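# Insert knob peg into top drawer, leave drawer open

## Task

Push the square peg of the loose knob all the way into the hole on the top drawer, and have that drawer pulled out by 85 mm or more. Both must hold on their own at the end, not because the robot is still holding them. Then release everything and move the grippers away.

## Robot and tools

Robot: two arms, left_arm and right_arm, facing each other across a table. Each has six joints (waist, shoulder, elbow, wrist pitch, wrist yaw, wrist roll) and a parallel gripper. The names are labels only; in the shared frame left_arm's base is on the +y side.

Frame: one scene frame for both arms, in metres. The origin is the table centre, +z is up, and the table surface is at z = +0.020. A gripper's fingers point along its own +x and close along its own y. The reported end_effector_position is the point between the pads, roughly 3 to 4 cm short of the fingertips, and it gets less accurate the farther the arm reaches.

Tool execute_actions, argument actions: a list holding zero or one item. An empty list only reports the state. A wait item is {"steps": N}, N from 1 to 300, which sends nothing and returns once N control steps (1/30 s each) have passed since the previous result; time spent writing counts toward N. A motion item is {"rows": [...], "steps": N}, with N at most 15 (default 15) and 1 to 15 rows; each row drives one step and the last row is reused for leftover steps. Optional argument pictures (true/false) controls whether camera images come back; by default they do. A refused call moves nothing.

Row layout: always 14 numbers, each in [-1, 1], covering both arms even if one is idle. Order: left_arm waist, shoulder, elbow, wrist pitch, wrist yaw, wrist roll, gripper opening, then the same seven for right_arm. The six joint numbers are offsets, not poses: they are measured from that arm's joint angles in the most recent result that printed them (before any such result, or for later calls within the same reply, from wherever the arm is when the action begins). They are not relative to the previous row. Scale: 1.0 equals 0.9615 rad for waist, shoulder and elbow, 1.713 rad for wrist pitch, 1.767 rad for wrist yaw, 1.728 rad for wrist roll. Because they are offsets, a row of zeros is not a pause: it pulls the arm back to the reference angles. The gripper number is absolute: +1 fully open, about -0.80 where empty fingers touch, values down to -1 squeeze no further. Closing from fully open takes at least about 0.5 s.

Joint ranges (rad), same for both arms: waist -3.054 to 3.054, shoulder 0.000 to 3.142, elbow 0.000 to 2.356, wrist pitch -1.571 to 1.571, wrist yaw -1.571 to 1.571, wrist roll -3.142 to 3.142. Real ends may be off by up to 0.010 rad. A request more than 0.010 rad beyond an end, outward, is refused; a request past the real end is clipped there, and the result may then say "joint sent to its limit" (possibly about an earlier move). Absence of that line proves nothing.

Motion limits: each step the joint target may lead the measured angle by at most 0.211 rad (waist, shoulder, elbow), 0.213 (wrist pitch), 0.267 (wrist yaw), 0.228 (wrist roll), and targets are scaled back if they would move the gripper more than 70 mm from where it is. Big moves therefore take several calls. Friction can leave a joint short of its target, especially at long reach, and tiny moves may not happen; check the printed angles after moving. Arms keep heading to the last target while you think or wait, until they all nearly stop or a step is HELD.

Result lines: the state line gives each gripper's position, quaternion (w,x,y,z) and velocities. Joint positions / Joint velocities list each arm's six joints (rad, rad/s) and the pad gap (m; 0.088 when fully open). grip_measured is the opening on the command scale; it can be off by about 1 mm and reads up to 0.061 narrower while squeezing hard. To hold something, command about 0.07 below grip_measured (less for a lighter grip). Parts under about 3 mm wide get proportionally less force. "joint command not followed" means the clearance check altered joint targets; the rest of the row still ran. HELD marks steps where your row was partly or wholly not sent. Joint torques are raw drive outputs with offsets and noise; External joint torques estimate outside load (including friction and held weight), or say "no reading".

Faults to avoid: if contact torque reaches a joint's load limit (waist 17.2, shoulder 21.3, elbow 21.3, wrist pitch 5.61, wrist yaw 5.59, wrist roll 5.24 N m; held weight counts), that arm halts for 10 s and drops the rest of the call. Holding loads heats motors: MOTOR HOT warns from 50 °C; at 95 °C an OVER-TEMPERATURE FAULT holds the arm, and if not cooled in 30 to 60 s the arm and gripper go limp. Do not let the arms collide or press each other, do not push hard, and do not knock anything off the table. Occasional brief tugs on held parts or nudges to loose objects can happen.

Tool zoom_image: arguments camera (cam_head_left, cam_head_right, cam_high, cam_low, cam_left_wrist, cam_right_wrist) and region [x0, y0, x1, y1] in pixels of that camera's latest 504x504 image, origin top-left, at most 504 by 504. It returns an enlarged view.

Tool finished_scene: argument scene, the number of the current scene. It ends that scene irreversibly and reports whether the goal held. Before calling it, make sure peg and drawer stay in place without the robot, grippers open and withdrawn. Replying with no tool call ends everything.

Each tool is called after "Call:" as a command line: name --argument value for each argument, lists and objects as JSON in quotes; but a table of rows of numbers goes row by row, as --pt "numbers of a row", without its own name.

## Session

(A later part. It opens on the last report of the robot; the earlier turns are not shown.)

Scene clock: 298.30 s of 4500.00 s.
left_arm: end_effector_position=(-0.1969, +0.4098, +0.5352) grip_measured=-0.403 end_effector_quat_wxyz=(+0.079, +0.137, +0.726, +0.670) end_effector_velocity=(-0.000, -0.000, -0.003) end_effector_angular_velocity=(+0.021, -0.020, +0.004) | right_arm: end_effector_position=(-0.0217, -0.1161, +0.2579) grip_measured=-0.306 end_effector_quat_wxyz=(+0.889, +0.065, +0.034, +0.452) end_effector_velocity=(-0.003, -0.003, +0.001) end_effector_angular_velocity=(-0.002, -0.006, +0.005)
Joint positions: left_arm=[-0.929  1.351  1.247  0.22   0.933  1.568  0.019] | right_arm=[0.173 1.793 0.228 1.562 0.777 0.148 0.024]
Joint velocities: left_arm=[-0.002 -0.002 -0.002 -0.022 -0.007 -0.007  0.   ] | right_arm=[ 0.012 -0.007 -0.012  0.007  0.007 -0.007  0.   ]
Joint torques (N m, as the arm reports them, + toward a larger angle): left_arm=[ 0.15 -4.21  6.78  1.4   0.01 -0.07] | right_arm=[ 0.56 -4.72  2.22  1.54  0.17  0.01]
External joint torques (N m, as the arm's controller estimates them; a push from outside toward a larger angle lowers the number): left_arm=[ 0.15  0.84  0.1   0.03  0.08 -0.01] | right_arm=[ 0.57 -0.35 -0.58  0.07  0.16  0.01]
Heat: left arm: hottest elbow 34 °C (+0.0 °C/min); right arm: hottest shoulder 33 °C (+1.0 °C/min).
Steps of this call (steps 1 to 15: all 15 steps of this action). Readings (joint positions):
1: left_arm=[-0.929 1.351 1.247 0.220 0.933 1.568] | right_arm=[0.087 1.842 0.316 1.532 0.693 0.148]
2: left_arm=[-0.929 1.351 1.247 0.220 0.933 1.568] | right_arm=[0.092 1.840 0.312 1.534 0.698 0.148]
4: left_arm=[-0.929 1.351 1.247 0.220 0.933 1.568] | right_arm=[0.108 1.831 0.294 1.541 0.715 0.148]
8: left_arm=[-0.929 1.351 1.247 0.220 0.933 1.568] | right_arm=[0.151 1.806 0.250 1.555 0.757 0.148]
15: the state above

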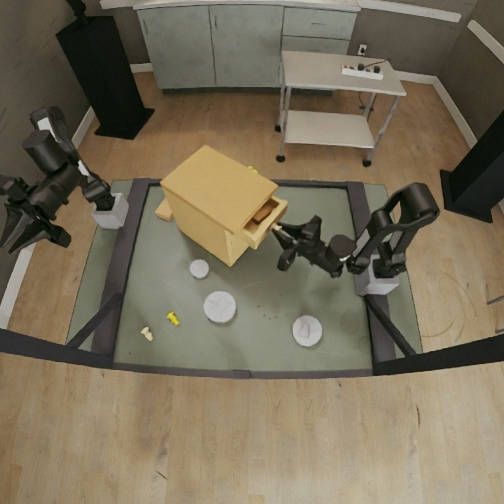

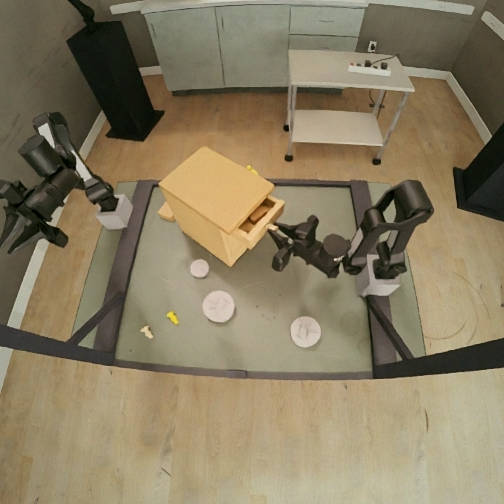

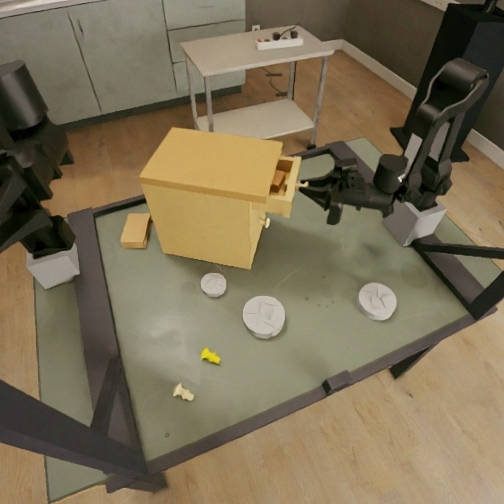

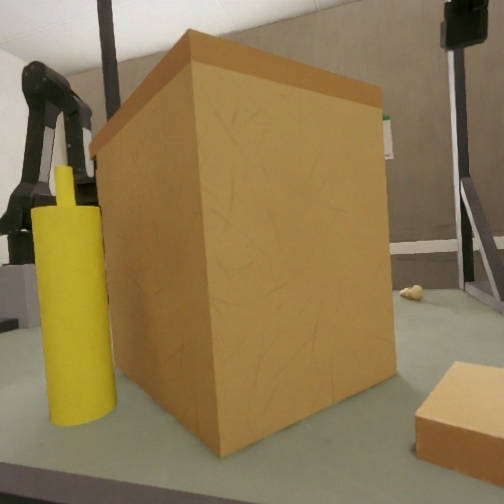

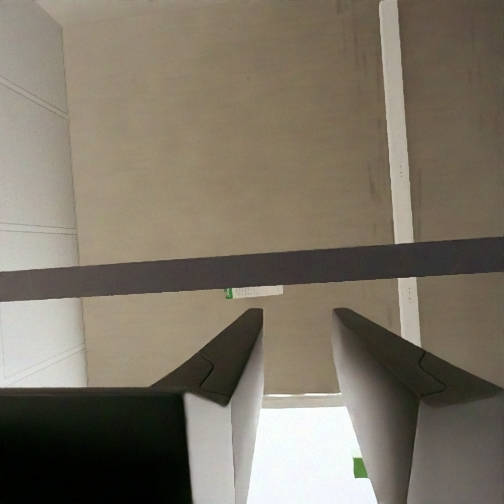

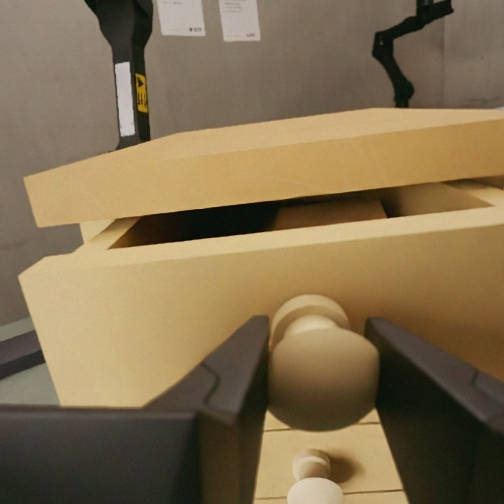

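Call:
execute_actions --actions '[{"rows":[[0,0,0,0,0,0,-0.4,0.022,-0.022,-0.024,0.003,0.011,0,-0.45]],"steps":12}]' --pictures false

Call:
execute_actions --actions '[{"rows":[[0,0,0,0,0,0,-0.4,0,0,0,0,0,0,0.5]],"steps":12}]' --pictures false

Call:
execute_actions --actions '[{"rows":[[0,0,0,0,0,0,-0.4,0.07,-0.05,-0.07,0,0.04,0,0.5]],"steps":12}]' --pictures false

Call:
execute_actions --actions '[{"rows":[[0,0,0,0,0,0,-0.4,0,-0.7,0,0,0,0,0.5]],"steps":15}]' --pictures false

Call:
execute_actions --actions '[{"steps":15}]'

Call:
zoom_image --camera "cam_head_left" --region '[230,180,320,260]'

Scene clock: 315.63 s of 4500.00 s.
left_arm: end_effector_position=(-0.1969, +0.4098, +0.5352) grip_measured=-0.403 end_effector_quat_wxyz=(+0.079, +0.137, +0.726, +0.670) end_effector_velocity=(+0.001, +0.003, +0.003) end_effector_angular_velocity=(-0.007, +0.015, -0.010) | right_arm: end_effector_position=(-0.0242, -0.1205, +0.2576) grip_measured=-0.306 end_effector_quat_wxyz=(+0.889, +0.063, +0.034, +0.452) end_effector_velocity=(+0.000, -0.001, -0.005) end_effector_angular_velocity=(-0.031, -0.010, +0.005)
Joint positions: left_arm=[-0.929  1.351  1.247  0.22   0.933  1.568  0.019] | right_arm=[0.188 1.782 0.212 1.563 0.793 0.148 0.024]
Joint velocities: left_arm=[-0.002 -0.002 -0.002  0.022  0.007 -0.007 -0.   ] | right_arm=[-0.002 -0.002 -0.007 -0.022 -0.007 -0.007 -0.   ]
Joint torques (N m, as the arm reports them, + toward a larger angle): left_arm=[ 0.17 -4.34  6.74  1.4  -0.05 -0.09] | right_arm=[ 0.59 -4.58  2.18  1.54  0.19  0.02]
External joint torques (N m, as the arm's controller estimates them; a push from outside toward a larger angle lowers the number): left_arm=[ 0.18  0.71  0.06  0.02  0.02 -0.04] | right_arm=[ 0.59 -0.35 -0.56  0.08  0.18  0.01]
Heat: left arm: hottest elbow 34 °C (+0.0 °C/min); right arm: hottest shoulder 32 °C (-1.0 °C/min).
Steps of this call (steps 1 to 15: the robot went on to your last target; steps 16 to 90: nothing new was sent; then 13.93 s passed at rest; steps 91 to 102: all 12 steps of this action). Readings (joint positions):
91: left_arm=[-0.929 1.351 1.247 0.220 0.933 1.568] | right_arm=[0.176 1.791 0.225 1.563 0.781 0.148]
92: left_arm=[-0.929 1.351 1.247 0.220 0.933 1.568] | right_arm=[0.179 1.789 0.222 1.563 0.785 0.148]
94: left_arm=[-0.929 1.351 1.247 0.220 0.933 1.568] | right_arm=[0.185 1.784 0.215 1.563 0.790 0.148]
98: left_arm=[-0.929 1.351 1.247 0.220 0.933 1.568] | right_arm=[0.188 1.782 0.213 1.563 0.792 0.148]
102: the state above

Scene clock: 316.03 s of 4500.00 s.
left_arm: end_effector_position=(-0.1969, +0.4098, +0.5352) grip_measured=-0.403 end_effector_quat_wxyz=(+0.079, +0.137, +0.726, +0.670) end_effector_velocity=(-0.003, -0.002, -0.005) end_effector_angular_velocity=(+0.018, -0.016, +0.004) | right_arm: end_effector_position=(-0.0242, -0.1205, +0.2576) grip_measured=+0.482 end_effector_quat_wxyz=(+0.889, +0.063, +0.034, +0.452) end_effector_velocity=(-0.002, +0.001, -0.004) end_effector_angular_velocity=(-0.026, -0.009, +0.020)
Joint positions: left_arm=[-0.929  1.351  1.247  0.22   0.933  1.568  0.019] | right_arm=[0.188 1.782 0.212 1.563 0.793 0.148 0.063]
Joint velocities: left_arm=[-0.002  0.007 -0.002 -0.007 -0.007 -0.007  0.   ] | right_arm=[-0.002 -0.002 -0.002 -0.022 -0.022 -0.007  0.008]
Joint torques (N m, as the arm reports them, + toward a larger angle): left_arm=[-0.1  -4.24  6.69  1.4  -0.05 -0.12] | right_arm=[-0.02 -3.65  3.09  1.26  0.02  0.02]
External joint torques (N m, as the arm's controller estimates them; a push from outside toward a larger angle lowers the number): left_arm=[-0.13  0.65  0.1   0.05  0.02 -0.06] | right_arm=[-0.03  0.61  0.34 -0.19  0.02  0.02]
Heat: left arm: hottest elbow 34 °C (+0.0 °C/min); right arm: hottest shoulder 32 °C (-1.0 °C/min).
Steps of this call (steps 1 to 12: all 12 steps of this action). Readings (joint positions):
1: left_arm=[-0.929 1.351 1.247 0.220 0.933 1.568] | right_arm=[0.188 1.782 0.212 1.563 0.793 0.148]
2: left_arm=[-0.929 1.351 1.247 0.220 0.933 1.568] | right_arm=[0.188 1.782 0.212 1.563 0.793 0.148]
4: left_arm=[-0.929 1.351 1.247 0.220 0.933 1.568] | right_arm=[0.188 1.782 0.212 1.563 0.793 0.148]
8: left_arm=[-0.929 1.351 1.247 0.220 0.933 1.568] | right_arm=[0.188 1.782 0.212 1.563 0.793 0.148]
12: the state above

Scene clock: 316.43 s of 4500.00 s.
left_arm: end_effector_position=(-0.1969, +0.4098, +0.5352) grip_measured=-0.403 end_effector_quat_wxyz=(+0.079, +0.137, +0.726, +0.670) end_effector_velocity=(+0.001, +0.003, +0.003) end_effector_angular_velocity=(-0.007, +0.015, -0.010) | right_arm: end_effector_position=(-0.0329, -0.1387, +0.2543) grip_measured=+0.497 end_effector_quat_wxyz=(+0.891, +0.051, +0.037, +0.450) end_effector_velocity=(-0.001, -0.002, -0.001) end_effector_angular_velocity=(-0.011, -0.008, +0.000)
Joint positions: left_arm=[-0.929  1.351  1.247  0.22   0.933  1.568  0.019] | right_arm=[0.252 1.744 0.151 1.563 0.86  0.148 0.063]
Joint velocities: left_arm=[-0.002 -0.002 -0.002  0.022  0.007 -0.007 -0.   ] | right_arm=[ 0.007 -0.007 -0.007 -0.007  0.007 -0.007 -0.   ]
Joint torques (N m, as the arm reports them, + toward a larger angle): left_arm=[ 0.04 -4.28  6.8   1.42 -0.07 -0.08] | right_arm=[ 0.3  -4.12  2.43  1.24  0.16  0.02]
External joint torques (N m, as the arm's controller estimates them; a push from outside toward a larger angle lowers the number): left_arm=[ 0.05  0.77  0.12  0.05  0.   -0.02] | right_arm=[ 0.33 -0.23 -0.2  -0.22  0.13  0.01]
Heat: left arm: hottest elbow 34 °C (+0.0 °C/min); right arm: hottest shoulder 32 °C (-1.0 °C/min).
Steps of this call (steps 1 to 12: all 12 steps of this action). Readings (joint positions):
1: left_arm=[-0.929 1.351 1.247 0.220 0.933 1.568] | right_arm=[0.194 1.778 0.206 1.563 0.805 0.148]
2: left_arm=[-0.929 1.351 1.247 0.220 0.933 1.568] | right_arm=[0.211 1.769 0.192 1.563 0.822 0.148]
4: left_arm=[-0.929 1.351 1.247 0.220 0.933 1.568] | right_arm=[0.237 1.753 0.165 1.563 0.842 0.148]
8: left_arm=[-0.929 1.351 1.247 0.220 0.933 1.568] | right_arm=[0.249 1.745 0.152 1.563 0.856 0.148]
12: the state above

Scene clock: 316.93 s of 4500.00 s.
left_arm: end_effector_position=(-0.1969, +0.4098, +0.5352) grip_measured=-0.403 end_effector_quat_wxyz=(+0.079, +0.137, +0.726, +0.670) end_effector_velocity=(-0.001, -0.002, +0.001) end_effector_angular_velocity=(+0.005, +0.005, +0.019) | right_arm: end_effector_position=(-0.0192, -0.1980, +0.4145) grip_measured=+0.497 end_effector_quat_wxyz=(+0.824, +0.361, -0.042, +0.434) end_effector_velocity=(+0.005, -0.021, +0.025) end_effector_angular_velocity=(+0.117, +0.027, +0.006)
Joint positions: left_arm=[-0.929  1.351  1.247  0.22   0.933  1.568  0.019] | right_arm=[0.252 1.088 0.149 1.567 0.86  0.148 0.063]
Joint velocities: left_arm=[-0.002 -0.002 -0.002  0.007 -0.022 -0.007 -0.   ] | right_arm=[-0.002 -0.139 -0.002 -0.022 -0.007  0.007 -0.   ]
Joint torques (N m, as the arm reports them, + toward a larger angle): left_arm=[-0.09 -4.24  6.75  1.42 -0.06 -0.07] | right_arm=[ 0.   -1.5   5.85  0.56 -0.34 -0.01]
External joint torques (N m, as the arm's controller estimates them; a push from outside toward a larger angle lowers the number): left_arm=[-0.1   0.8   0.06  0.05  0.01 -0.01] | right_arm=[-0.03 -0.13  1.04 -0.32 -0.04  0.02]
Heat: left arm: hottest elbow 34 °C (+0.0 °C/min); right arm: hottest shoulder 32 °C (-1.0 °C/min).
Steps of this call (steps 1 to 15: all 15 steps of this action). Readings (joint positions):
1: left_arm=[-0.929 1.351 1.247 0.220 0.933 1.568] | right_arm=[0.252 1.719 0.150 1.551 0.860 0.148]
2: left_arm=[-0.929 1.351 1.247 0.220 0.933 1.568] | right_arm=[0.252 1.674 0.147 1.543 0.860 0.148]
4: left_arm=[-0.929 1.351 1.247 0.220 0.933 1.568] | right_arm=[0.252 1.554 0.148 1.563 0.860 0.148]
8: left_arm=[-0.929 1.351 1.247 0.220 0.933 1.568] | right_arm=[0.252 1.322 0.149 1.563 0.860 0.148]
15: the state above

Scene clock: 317.43 s of 4500.00 s.
left_arm: end_effector_position=(-0.1969, +0.4098, +0.5352) grip_measured=-0.403 end_effector_quat_wxyz=(+0.079, +0.137, +0.726, +0.670) end_effector_velocity=(-0.001, -0.001, -0.003) end_effector_angular_velocity=(+0.015, -0.012, +0.004) | right_arm: end_effector_position=(-0.0188, -0.1999, +0.4168) grip_measured=+0.497 end_effector_quat_wxyz=(+0.822, +0.366, -0.043, +0.433) end_effector_velocity=(+0.001, -0.000, -0.002) end_effector_angular_velocity=(-0.022, -0.012, -0.017)
Joint positions: left_arm=[-0.929  1.351  1.247  0.22   0.933  1.568  0.019] | right_arm=[0.252 1.076 0.149 1.566 0.86  0.148 0.063]
Joint velocities: left_arm=[-0.002  0.002 -0.002 -0.007 -0.007 -0.007  0.   ] | right_arm=[-0.002 -0.002 -0.002 -0.007  0.007 -0.022 -0.   ]
Joint torques (N m, as the arm reports them, + toward a larger angle): left_arm=[ 0.02 -4.3   6.7   1.41 -0.04 -0.07] | right_arm=[-0.01 -1.7   5.89  0.64 -0.34 -0.01]
External joint torques (N m, as the arm's controller estimates them; a push from outside toward a larger angle lowers the number): left_arm=[ 0.05  0.64  0.11  0.06  0.02 -0.02] | right_arm=[-0.01 -0.17  0.94 -0.32 -0.05  0.02]
Heat: left arm: hottest elbow 34 °C (+0.0 °C/min); right arm: hottest shoulder 32 °C (-1.0 °C/min).
Steps of this call (steps 1 to 15: the robot went on to your last target). Readings (joint positions):
1: left_arm=[-0.929 1.351 1.247 0.220 0.933 1.568] | right_arm=[0.252 1.085 0.149 1.566 0.860 0.148]
2: left_arm=[-0.929 1.351 1.247 0.220 0.933 1.568] | right_arm=[0.252 1.082 0.149 1.566 0.860 0.148]
4: left_arm=[-0.929 1.351 1.247 0.220 0.933 1.568] | right_arm=[0.252 1.079 0.149 1.566 0.860 0.148]
8: left_arm=[-0.929 1.351 1.247 0.220 0.933 1.568] | right_arm=[0.252 1.077 0.149 1.566 0.860 0.148]
15: the state above

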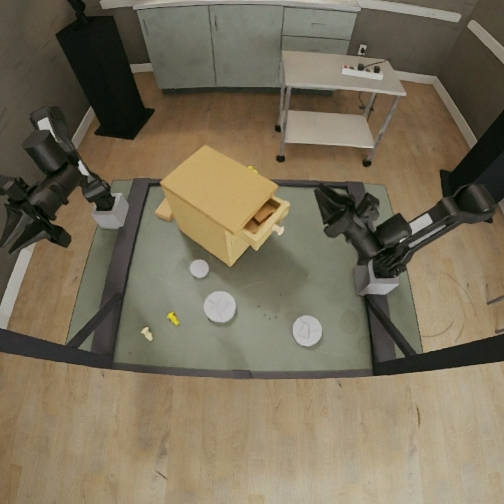

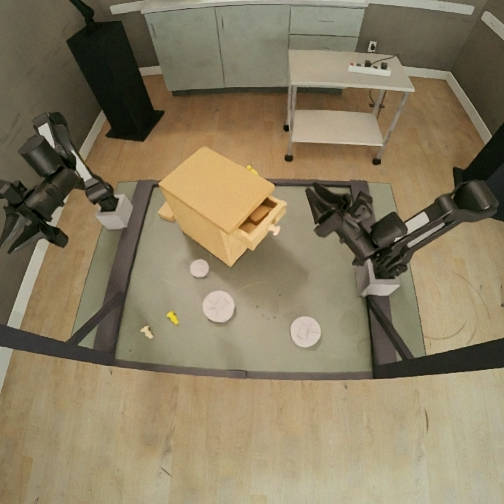

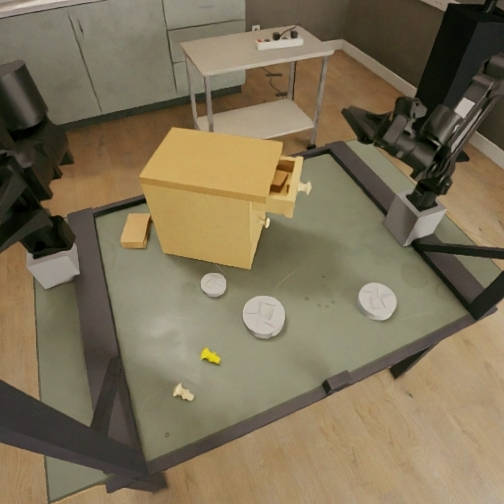

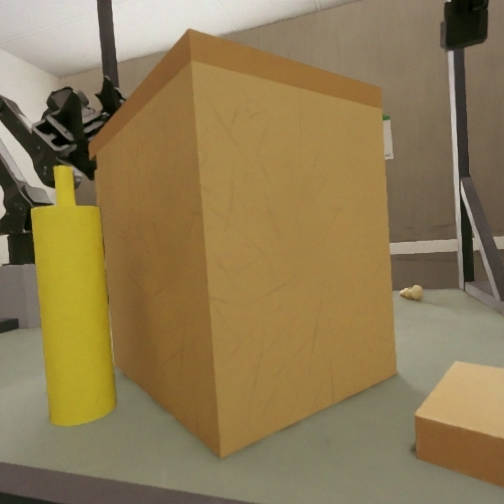

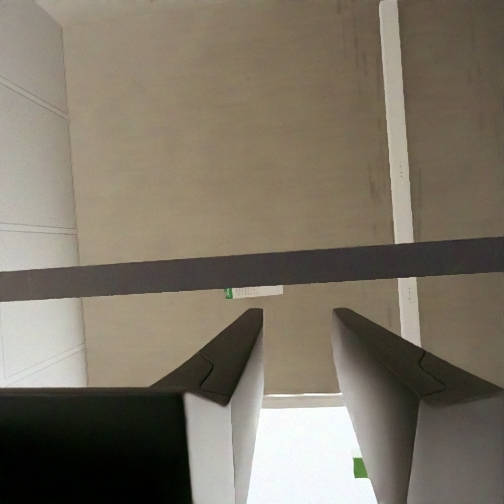

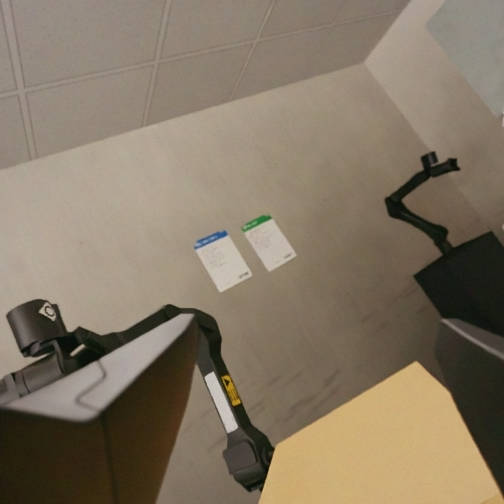

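Region (230, 180, 320, 260) of cam_head_left's 504x504 image, scaled by 5.600, with more detail than that image has.

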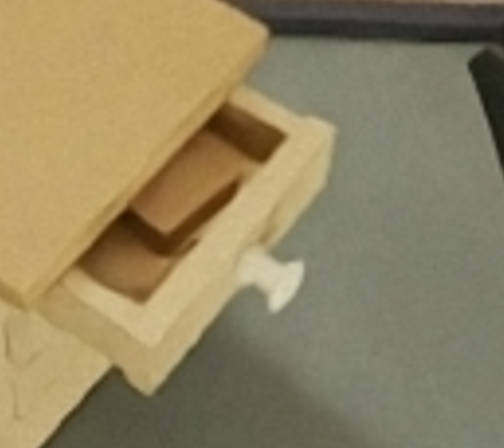

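Call:
zoom_image --camera "cam_high" --region '[255,160,325,235]'

Call:
zoom_image --camera "cam_head_right" --region '[255,210,290,245]'

Region (255, 160, 325, 235) of cam_high's 504x504 image, scaled by 6.720, with more detail than that image has; it fills the left 470 columns of this view, and the rest is white.

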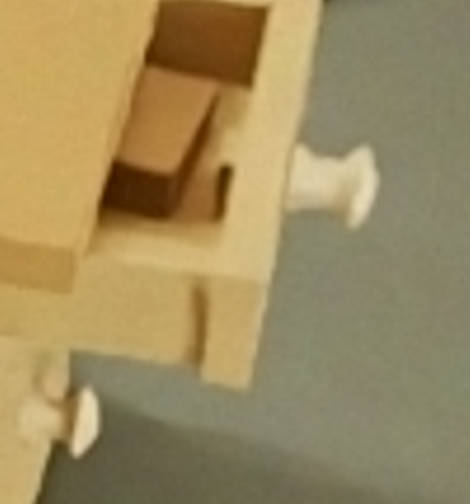

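Region (255, 210, 290, 245) of cam_head_right's 504x504 image, scaled by 14.400, with more detail than that image has.

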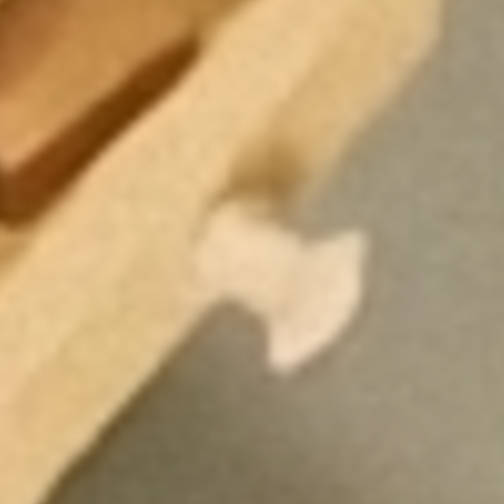

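Call:
execute_actions --actions '[{"rows":[[0,0,0,0,0,0,-0.4,-0.468,0,0.93,-0.9,-0.488,-0.765,0.7]],"steps":15}]' --pictures false

Call:
execute_actions --actions '[{"steps":25}]' --pictures false

Call:
execute_actions --actions '[{"rows":[[0,0,0,0,0,0,-0.4,0,0,0.93,-0.91,0,0,0.7]],"steps":15}]' --pictures false

Call:
execute_actions --actions '[{"steps":25}]' --pictures false

Call:
execute_actions --actions '[{"rows":[[0,0,0,0,0,0,-0.4,0,0.85,0,0,0,0,0.7]],"steps":15}]' --pictures false

Call:
execute_actions --actions '[{"steps":20}]'

Scene clock: 335.40 s of 4500.00 s.
left_arm: end_effector_position=(-0.1969, +0.4098, +0.5352) grip_measured=-0.403 end_effector_quat_wxyz=(+0.079, +0.137, +0.726, +0.670) end_effector_velocity=(-0.000, +0.000, +0.001) end_effector_angular_velocity=(+0.009, -0.004, +0.004) | right_arm: end_effector_position=(-0.0049, -0.1174, +0.6144) grip_measured=+0.696 end_effector_quat_wxyz=(+0.766, -0.127, -0.414, +0.474) end_effector_velocity=(-0.026, -0.013, +0.324) end_effector_angular_velocity=(-0.535, -1.632, -0.772)
Joint positions: left_arm=[-0.929  1.351  1.247  0.22   0.933  1.568  0.019] | right_arm=[-0.19   1.08   0.934  0.686  0.024 -0.77   0.073]
Joint velocities: left_arm=[-0.002 -0.002  0.002 -0.007 -0.007 -0.007 -0.   ] | right_arm=[-0.046 -0.002  1.385 -1.516 -0.256 -1.839  0.   ]
Joint torques (N m, as the arm reports them, + toward a larger angle): left_arm=[ 0.11 -4.33  6.7   1.43 -0.05 -0.08] | right_arm=[-0.37 -2.84  6.9   0.69 -0.12 -0.13]
External joint torques (N m, as the arm's controller estimates them; a push from outside toward a larger angle lowers the number): left_arm=[ 0.14  0.73  0.01  0.05  0.02 -0.02] | right_arm=[-0.34 -0.51  2.62 -0.11 -0.12 -0.15]
Heat: left arm: hottest elbow 34 °C (+0.0 °C/min); right arm: hottest shoulder 31 °C (-1.0 °C/min).
Steps of this call (steps 1 to 15: the robot went on to your last target; steps 16 to 90: nothing new was sent; then 14.47 s passed at rest; steps 91 to 105: all 15 steps of this action). Readings (joint positions):
91: left_arm=[-0.929 1.351 1.247 0.220 0.933 1.568] | right_arm=[0.224 1.074 0.168 1.529 0.811 0.109]
92: left_arm=[-0.929 1.351 1.247 0.220 0.933 1.568] | right_arm=[0.163 1.074 0.211 1.452 0.734 0.041]
94: left_arm=[-0.929 1.351 1.247 0.220 0.933 1.568] | right_arm=[0.047 1.080 0.326 1.336 0.581 -0.084]
98: left_arm=[-0.929 1.351 1.247 0.220 0.933 1.568] | right_arm=[-0.144 1.080 0.553 1.099 0.292 -0.333]
105: the state above

Scene clock: 336.23 s of 4500.00 s.
left_arm: end_effector_position=(-0.1969, +0.4098, +0.5352) grip_measured=-0.403 end_effector_quat_wxyz=(+0.079, +0.137, +0.726, +0.670) end_effector_velocity=(-0.000, -0.000, -0.003) end_effector_angular_velocity=(+0.021, -0.020, +0.004) | right_arm: end_effector_position=(-0.0009, -0.0903, +0.5241) grip_measured=+0.697 end_effector_quat_wxyz=(+0.648, -0.435, -0.339, +0.525) end_effector_velocity=(-0.000, -0.001, -0.008) end_effector_angular_velocity=(-0.037, +0.001, +0.005)
Joint positions: left_arm=[-0.929  1.351  1.247  0.22   0.933  1.568  0.019] | right_arm=[-0.195  1.081  1.038  0.025  0.    -1.168  0.073]
Joint velocities: left_arm=[-0.002 -0.002 -0.002 -0.022 -0.007 -0.007 -0.   ] | right_arm=[-0.002 -0.002 -0.002 -0.037 -0.007 -0.007 -0.   ]
Joint torques (N m, as the arm reports them, + toward a larger angle): left_arm=[ 0.1  -4.3   6.87  1.38 -0.02 -0.05] | right_arm=[-0.33 -3.22  8.45  1.41 -0.13 -0.09]
External joint torques (N m, as the arm's controller estimates them; a push from outside toward a larger angle lowers the number): left_arm=[0.1  0.71 0.24 0.02 0.05 0.01] | right_arm=[-0.33  0.04  1.79 -0.27 -0.12 -0.15]
Heat: left arm: hottest elbow 34 °C (+0.0 °C/min); right arm: hottest shoulder 31 °C (-1.0 °C/min).
Steps of this call (steps 1 to 25: the robot went on to your last target). Readings (joint positions):
1: left_arm=[-0.929 1.351 1.247 0.220 0.933 1.568] | right_arm=[-0.192 1.079 0.974 0.632 0.017 -0.832]
2: left_arm=[-0.929 1.351 1.247 0.220 0.933 1.568] | right_arm=[-0.193 1.073 1.002 0.577 0.012 -0.894]
4: left_arm=[-0.929 1.351 1.247 0.220 0.933 1.568] | right_arm=[-0.194 1.064 1.031 0.464 0.006 -1.016]
8: left_arm=[-0.929 1.351 1.247 0.220 0.933 1.568] | right_arm=[-0.195 1.069 1.038 0.223 0.001 -1.133]
25: the state above

Scene clock: 336.73 s of 4500.00 s.
left_arm: end_effector_position=(-0.1969, +0.4098, +0.5352) grip_measured=-0.403 end_effector_quat_wxyz=(+0.079, +0.137, +0.726, +0.670) end_effector_velocity=(-0.001, -0.003, -0.003) end_effector_angular_velocity=(+0.015, -0.012, +0.009) | right_arm: end_effector_position=(-0.0239, -0.1928, +0.6626) grip_measured=+0.697 end_effector_quat_wxyz=(+0.630, -0.460, -0.306, +0.546) end_effector_velocity=(-0.070, -0.311, +0.184) end_effector_angular_velocity=(-0.045, -0.011, +0.007)
Joint positions: left_arm=[-0.929  1.351  1.247  0.22   0.933  1.568  0.019] | right_arm=[-0.195  1.089  1.823 -0.851  0.    -1.168  0.073]
Joint velocities: left_arm=[ 0.002  0.002 -0.002 -0.007 -0.007 -0.007 -0.   ] | right_arm=[-0.002 -0.081  1.35  -1.473 -0.007 -0.022  0.   ]
Joint torques (N m, as the arm reports them, + toward a larger angle): left_arm=[ 0.08 -4.39  6.75  1.46 -0.07 -0.06] | right_arm=[-0.01 -1.26  4.92  0.78 -0.02  0.06]
External joint torques (N m, as the arm's controller estimates them; a push from outside toward a larger angle lowers the number): left_arm=[0.05 0.57 0.12 0.1  0.   0.  ] | right_arm=[-0.01 -1.41  1.96 -0.25 -0.01  0.02]
Heat: left arm: hottest elbow 34 °C (+0.0 °C/min); right arm: hottest shoulder 31 °C (-1.0 °C/min).
Steps of this call (steps 1 to 15: all 15 steps of this action). Readings (joint positions):
1: left_arm=[-0.929 1.351 1.247 0.220 0.933 1.568] | right_arm=[-0.195 1.081 1.062 -0.024 0.000 -1.168]
2: left_arm=[-0.929 1.351 1.247 0.220 0.933 1.568] | right_arm=[-0.195 1.086 1.107 -0.098 0.000 -1.168]
4: left_arm=[-0.929 1.351 1.247 0.220 0.933 1.568] | right_arm=[-0.195 1.095 1.207 -0.211 0.000 -1.168]
8: left_arm=[-0.929 1.351 1.247 0.220 0.933 1.568] | right_arm=[-0.195 1.091 1.433 -0.443 0.000 -1.168]
15: the state above

Scene clock: 337.57 s of 4500.00 s.
left_arm: end_effector_position=(-0.1969, +0.4098, +0.5352) grip_measured=-0.403 end_effector_quat_wxyz=(+0.079, +0.137, +0.726, +0.670) end_effector_velocity=(-0.001, +0.002, +0.001) end_effector_angular_velocity=(+0.003, +0.004, -0.001) | right_arm: end_effector_position=(-0.0400, -0.2648, +0.5638) grip_measured=+0.697 end_effector_quat_wxyz=(+0.498, -0.581, -0.106, +0.636) end_effector_velocity=(-0.001, -0.003, -0.002) end_effector_angular_velocity=(-0.010, -0.010, +0.017)
Joint positions: left_arm=[-0.929  1.351  1.247  0.22   0.933  1.568  0.019] | right_arm=[-0.195  1.082  1.928 -1.531  0.    -1.168  0.073]
Joint velocities: left_arm=[-0.007 -0.002 -0.002  0.007 -0.007 -0.007 -0.   ] | right_arm=[-0.002 -0.007 -0.007 -0.007 -0.007 -0.022 -0.   ]
Joint torques (N m, as the arm reports them, + toward a larger angle): left_arm=[ 0.   -4.3   6.73  1.44 -0.03 -0.09] | right_arm=[ 0.01 -0.16  4.83  1.11 -0.04  0.05]
External joint torques (N m, as the arm's controller estimates them; a push from outside toward a larger angle lowers the number): left_arm=[ 0.03  0.79  0.04  0.06  0.03 -0.03] | right_arm=[ 0.01  0.17  1.12 -0.32  0.    0.01]
Heat: left arm: hottest elbow 34 °C (+0.0 °C/min); right arm: hottest shoulder 31 °C (-1.0 °C/min).
Steps of this call (steps 1 to 25: the robot went on to your last target). Readings (joint positions):
1: left_arm=[-0.929 1.351 1.247 0.220 0.933 1.568] | right_arm=[-0.195 1.084 1.861 -0.904 0.000 -1.168]
2: left_arm=[-0.929 1.351 1.247 0.220 0.933 1.568] | right_arm=[-0.195 1.077 1.889 -0.962 0.000 -1.168]
4: left_arm=[-0.929 1.351 1.247 0.220 0.933 1.568] | right_arm=[-0.195 1.063 1.920 -1.080 0.000 -1.168]
8: left_arm=[-0.929 1.351 1.247 0.220 0.933 1.568] | right_arm=[-0.195 1.069 1.931 -1.320 0.000 -1.168]
25: the state above

Scene clock: 338.07 s of 4500.00 s.
left_arm: end_effector_position=(-0.1969, +0.4098, +0.5352) grip_measured=-0.403 end_effector_quat_wxyz=(+0.079, +0.137, +0.726, +0.670) end_effector_velocity=(+0.000, +0.000, +0.001) end_effector_angular_velocity=(+0.017, -0.000, +0.003) | right_arm: end_effector_position=(-0.0038, -0.1033, +0.3918) grip_measured=+0.697 end_effector_quat_wxyz=(+0.289, -0.663, +0.142, +0.676) end_effector_velocity=(+0.044, +0.210, -0.485) end_effector_angular_velocity=(-1.447, +0.344, +0.009)
Joint positions: left_arm=[-0.929  1.351  1.247  0.22   0.933  1.568  0.019] | right_arm=[-0.195  1.766  1.937 -1.532  0.    -1.168  0.073]
Joint velocities: left_arm=[-0.002 -0.002 -0.002  0.007 -0.007 -0.022 -0.   ] | right_arm=[-0.002  1.477 -0.002 -0.007 -0.022 -0.007 -0.   ]
Joint torques (N m, as the arm reports them, + toward a larger angle): left_arm=[-0.19 -4.28  6.87  1.39 -0.08 -0.13] | right_arm=[ 0.   -5.35  5.01  0.48 -0.06  0.02]
External joint torques (N m, as the arm's controller estimates them; a push from outside toward a larger angle lowers the number): left_arm=[-0.19  0.8   0.15  0.01 -0.02 -0.07] | right_arm=[-0.02  1.59 -0.03  0.03  0.    0.01]
Heat: left arm: hottest elbow 34 °C (+0.0 °C/min); right arm: hottest shoulder 31 °C (-1.0 °C/min).
Steps of this call (steps 1 to 15: all 15 steps of this action). Readings (joint positions):
1: left_arm=[-0.929 1.351 1.247 0.220 0.933 1.568] | right_arm=[-0.195 1.103 1.930 -1.537 0.000 -1.168]
2: left_arm=[-0.929 1.351 1.247 0.220 0.933 1.568] | right_arm=[-0.195 1.127 1.941 -1.539 0.000 -1.168]
4: left_arm=[-0.929 1.351 1.247 0.220 0.933 1.568] | right_arm=[-0.195 1.202 1.949 -1.533 0.000 -1.168]
8: left_arm=[-0.929 1.351 1.247 0.220 0.933 1.568] | right_arm=[-0.195 1.409 1.940 -1.533 0.000 -1.168]
15: the state above

Scene clock: 338.73 s of 4500.00 s.
left_arm: end_effector_position=(-0.1969, +0.4098, +0.5352) grip_measured=-0.403 end_effector_quat_wxyz=(+0.079, +0.137, +0.726, +0.670) end_effector_velocity=(-0.000, -0.000, -0.003) end_effector_angular_velocity=(+0.034, -0.024, +0.003) | right_arm: end_effector_position=(-0.0005, -0.0884, +0.3417) grip_measured=+0.697 end_effector_quat_wxyz=(+0.238, -0.671, +0.196, +0.675) end_effector_velocity=(+0.000, +0.001, +0.000) end_effector_angular_velocity=(+0.009, +0.005, +0.005)
Joint positions: left_arm=[-0.929  1.351  1.247  0.22   0.933  1.568  0.019] | right_arm=[-0.195  1.903  1.922 -1.529  0.    -1.168  0.073]
Joint velocities: left_arm=[-0.002 -0.002 -0.002 -0.022 -0.007 -0.022 -0.   ] | right_arm=[-0.002 -0.002 -0.002  0.007 -0.007 -0.007 -0.   ]
Joint torques (N m, as the arm reports them, + toward a larger angle): left_arm=[ 0.   -4.25  6.71  1.39 -0.07 -0.09] | right_arm=[ 0.   -7.21  6.95  0.02 -0.06  0.01]
External joint torques (N m, as the arm's controller estimates them; a push from outside toward a larger angle lowers the number): left_arm=[-0.01  0.65  0.13  0.05  0.01 -0.03] | right_arm=[-0.04  0.43  1.65 -0.37 -0.01  0.01]
Heat: left arm: hottest elbow 34 °C (+0.0 °C/min); right arm: hottest shoulder 31 °C (-1.0 °C/min).
Steps of this call (steps 1 to 20: the robot went on to your last target). Readings (joint positions):
1: left_arm=[-0.929 1.351 1.247 0.220 0.933 1.568] | right_arm=[-0.195 1.810 1.937 -1.531 0.000 -1.168]
2: left_arm=[-0.929 1.351 1.247 0.220 0.933 1.568] | right_arm=[-0.195 1.847 1.932 -1.529 0.000 -1.168]
4: left_arm=[-0.929 1.351 1.247 0.220 0.933 1.568] | right_arm=[-0.195 1.895 1.922 -1.529 0.000 -1.168]
8: left_arm=[-0.929 1.351 1.247 0.220 0.933 1.568] | right_arm=[-0.195 1.908 1.919 -1.529 0.000 -1.168]
20: the state above

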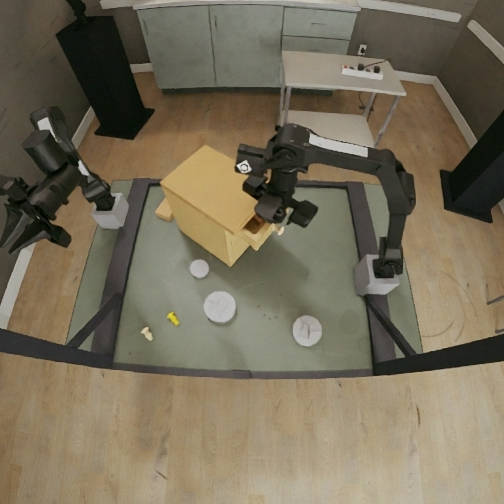

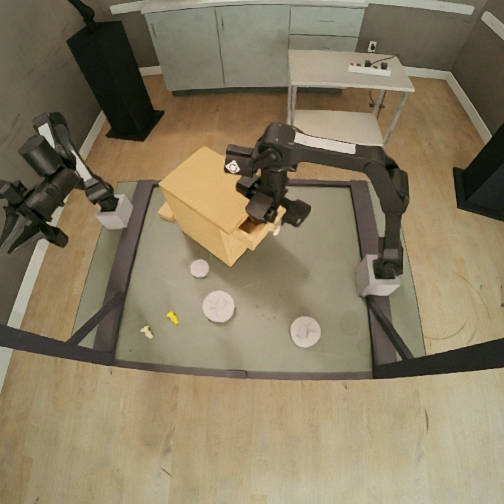

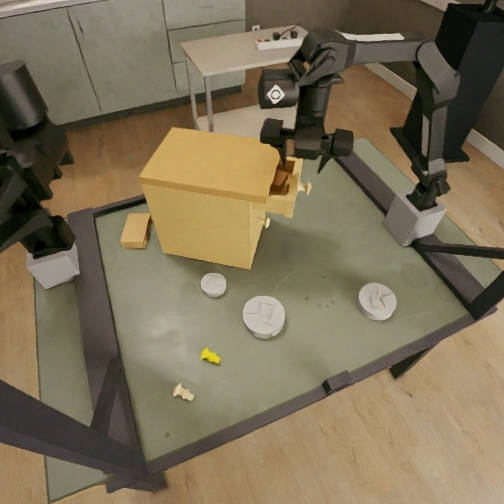

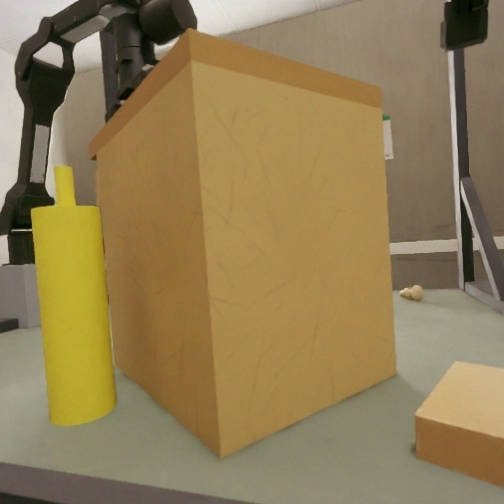

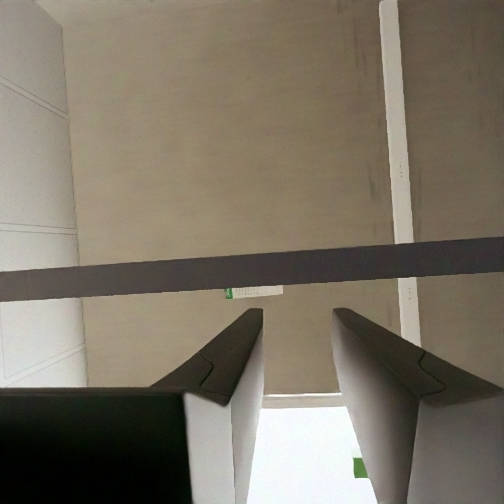

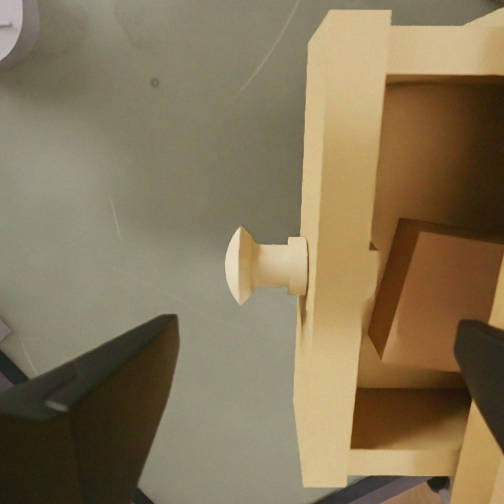

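Call:
zoom_image --camera "cam_right_wrist" --region '[270,220,400,320]'

Region (270, 220, 400, 320) of cam_right_wrist's 504x504 image, scaled by 3.877, with more detail than that image has; it fills the top 388 rows of this view, and the rest is white.

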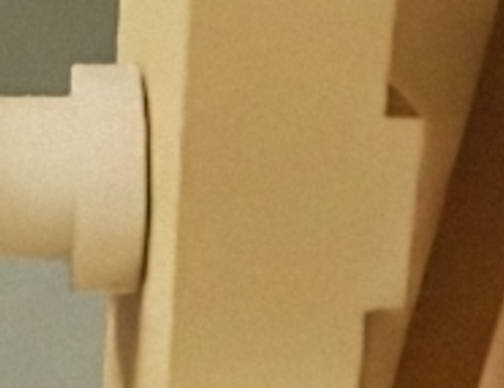

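Call:
execute_actions --actions '[{"rows":[[0,0,0,0,0,0,-0.4,0,-0.6,0,0,0,0,0.7]],"steps":15}]'

Scene clock: 344.30 s of 4500.00 s.
left_arm: end_effector_position=(-0.1969, +0.4098, +0.5352) grip_measured=-0.403 end_effector_quat_wxyz=(+0.079, +0.137, +0.726, +0.670) end_effector_velocity=(+0.000, +0.002, -0.004) end_effector_angular_velocity=(+0.019, -0.021, -0.010) | right_arm: end_effector_position=(-0.0244, -0.1951, +0.5174) grip_measured=+0.697 end_effector_quat_wxyz=(+0.431, -0.617, -0.020, +0.658) end_effector_velocity=(-0.025, -0.111, +0.118) end_effector_angular_velocity=(+0.468, -0.112, +0.019)
Joint positions: left_arm=[-0.929  1.351  1.247  0.22   0.933  1.568  0.019] | right_arm=[-0.195  1.321  1.931 -1.528  0.    -1.168  0.073]
Joint velocities: left_arm=[-0.002 -0.002 -0.002 -0.022  0.007 -0.007 -0.   ] | right_arm=[-0.002 -0.408  0.081 -0.007 -0.007 -0.022  0.   ]
Joint torques (N m, as the arm reports them, + toward a larger angle): left_arm=[-0.04 -4.36  6.81  1.43 -0.1  -0.08] | right_arm=[ 0.    1.45  3.45  0.93 -0.05  0.04]
External joint torques (N m, as the arm's controller estimates them; a push from outside toward a larger angle lowers the number): left_arm=[-0.04  0.61  0.17  0.07 -0.04 -0.02] | right_arm=[ 0.02  0.54  0.8  -0.33 -0.03  0.  ]
Heat: left arm: hottest elbow 34 °C (+0.0 °C/min); right arm: hottest shoulder 32 °C (+0.0 °C/min).
Steps of this call (steps 1 to 15: the robot went on to your last target; steps 16 to 90: nothing new was sent; then 2.07 s passed at rest; steps 91 to 105: all 15 steps of this action). Readings (joint positions):
91: left_arm=[-0.929 1.351 1.247 0.220 0.933 1.568] | right_arm=[-0.195 1.884 1.921 -1.527 0.000 -1.168]
92: left_arm=[-0.929 1.351 1.247 0.220 0.933 1.568] | right_arm=[-0.195 1.862 1.913 -1.526 0.000 -1.168]
94: left_arm=[-0.929 1.351 1.247 0.220 0.933 1.568] | right_arm=[-0.195 1.792 1.908 -1.527 0.000 -1.168]
98: left_arm=[-0.929 1.351 1.247 0.220 0.933 1.568] | right_arm=[-0.195 1.591 1.912 -1.527 0.000 -1.168]
105: the state above

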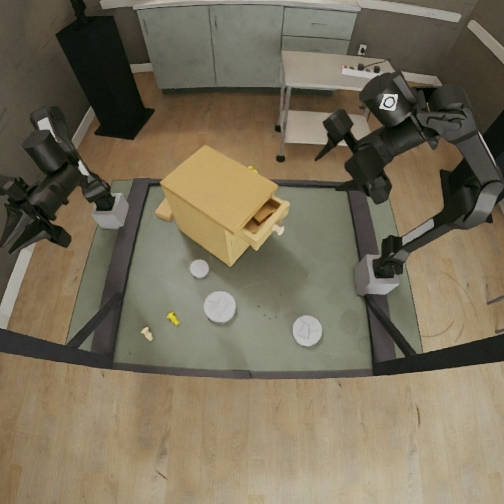

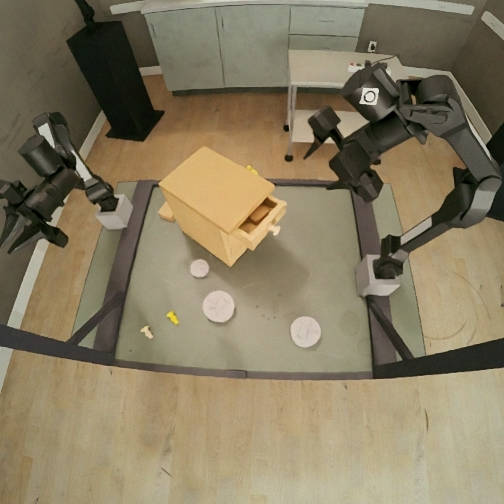

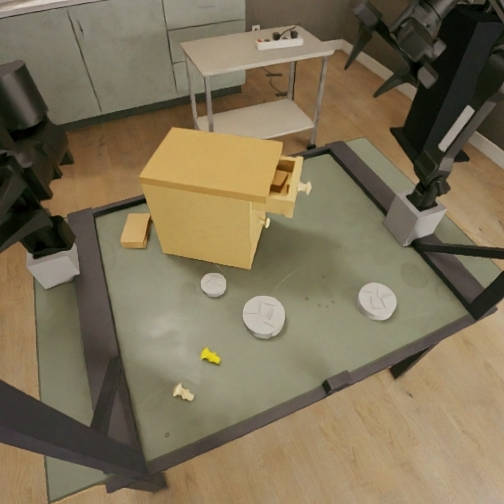

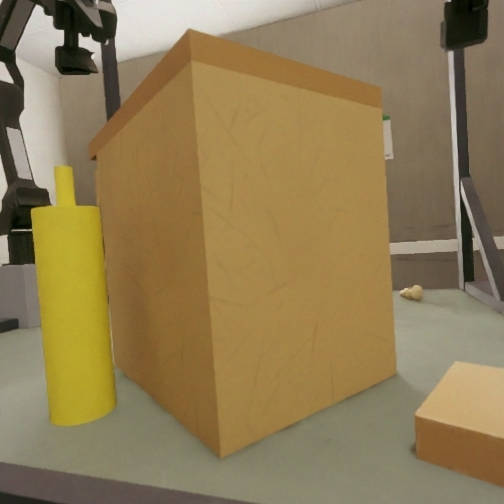

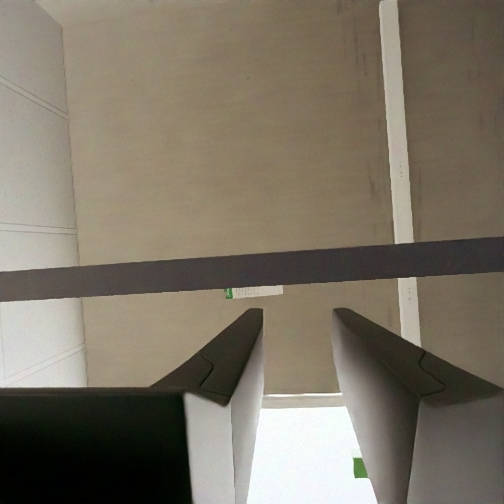

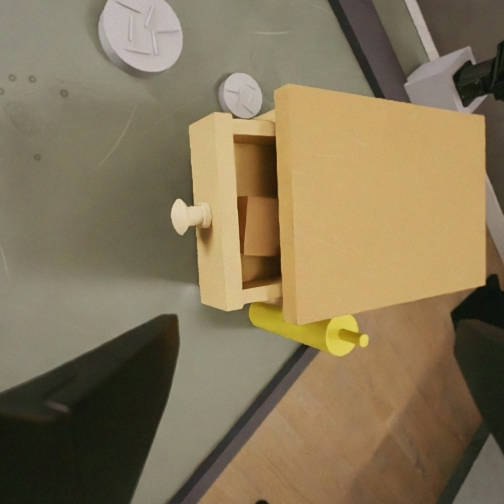

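Call:
finished_scene --scene 2

The scene is finished: the task was done.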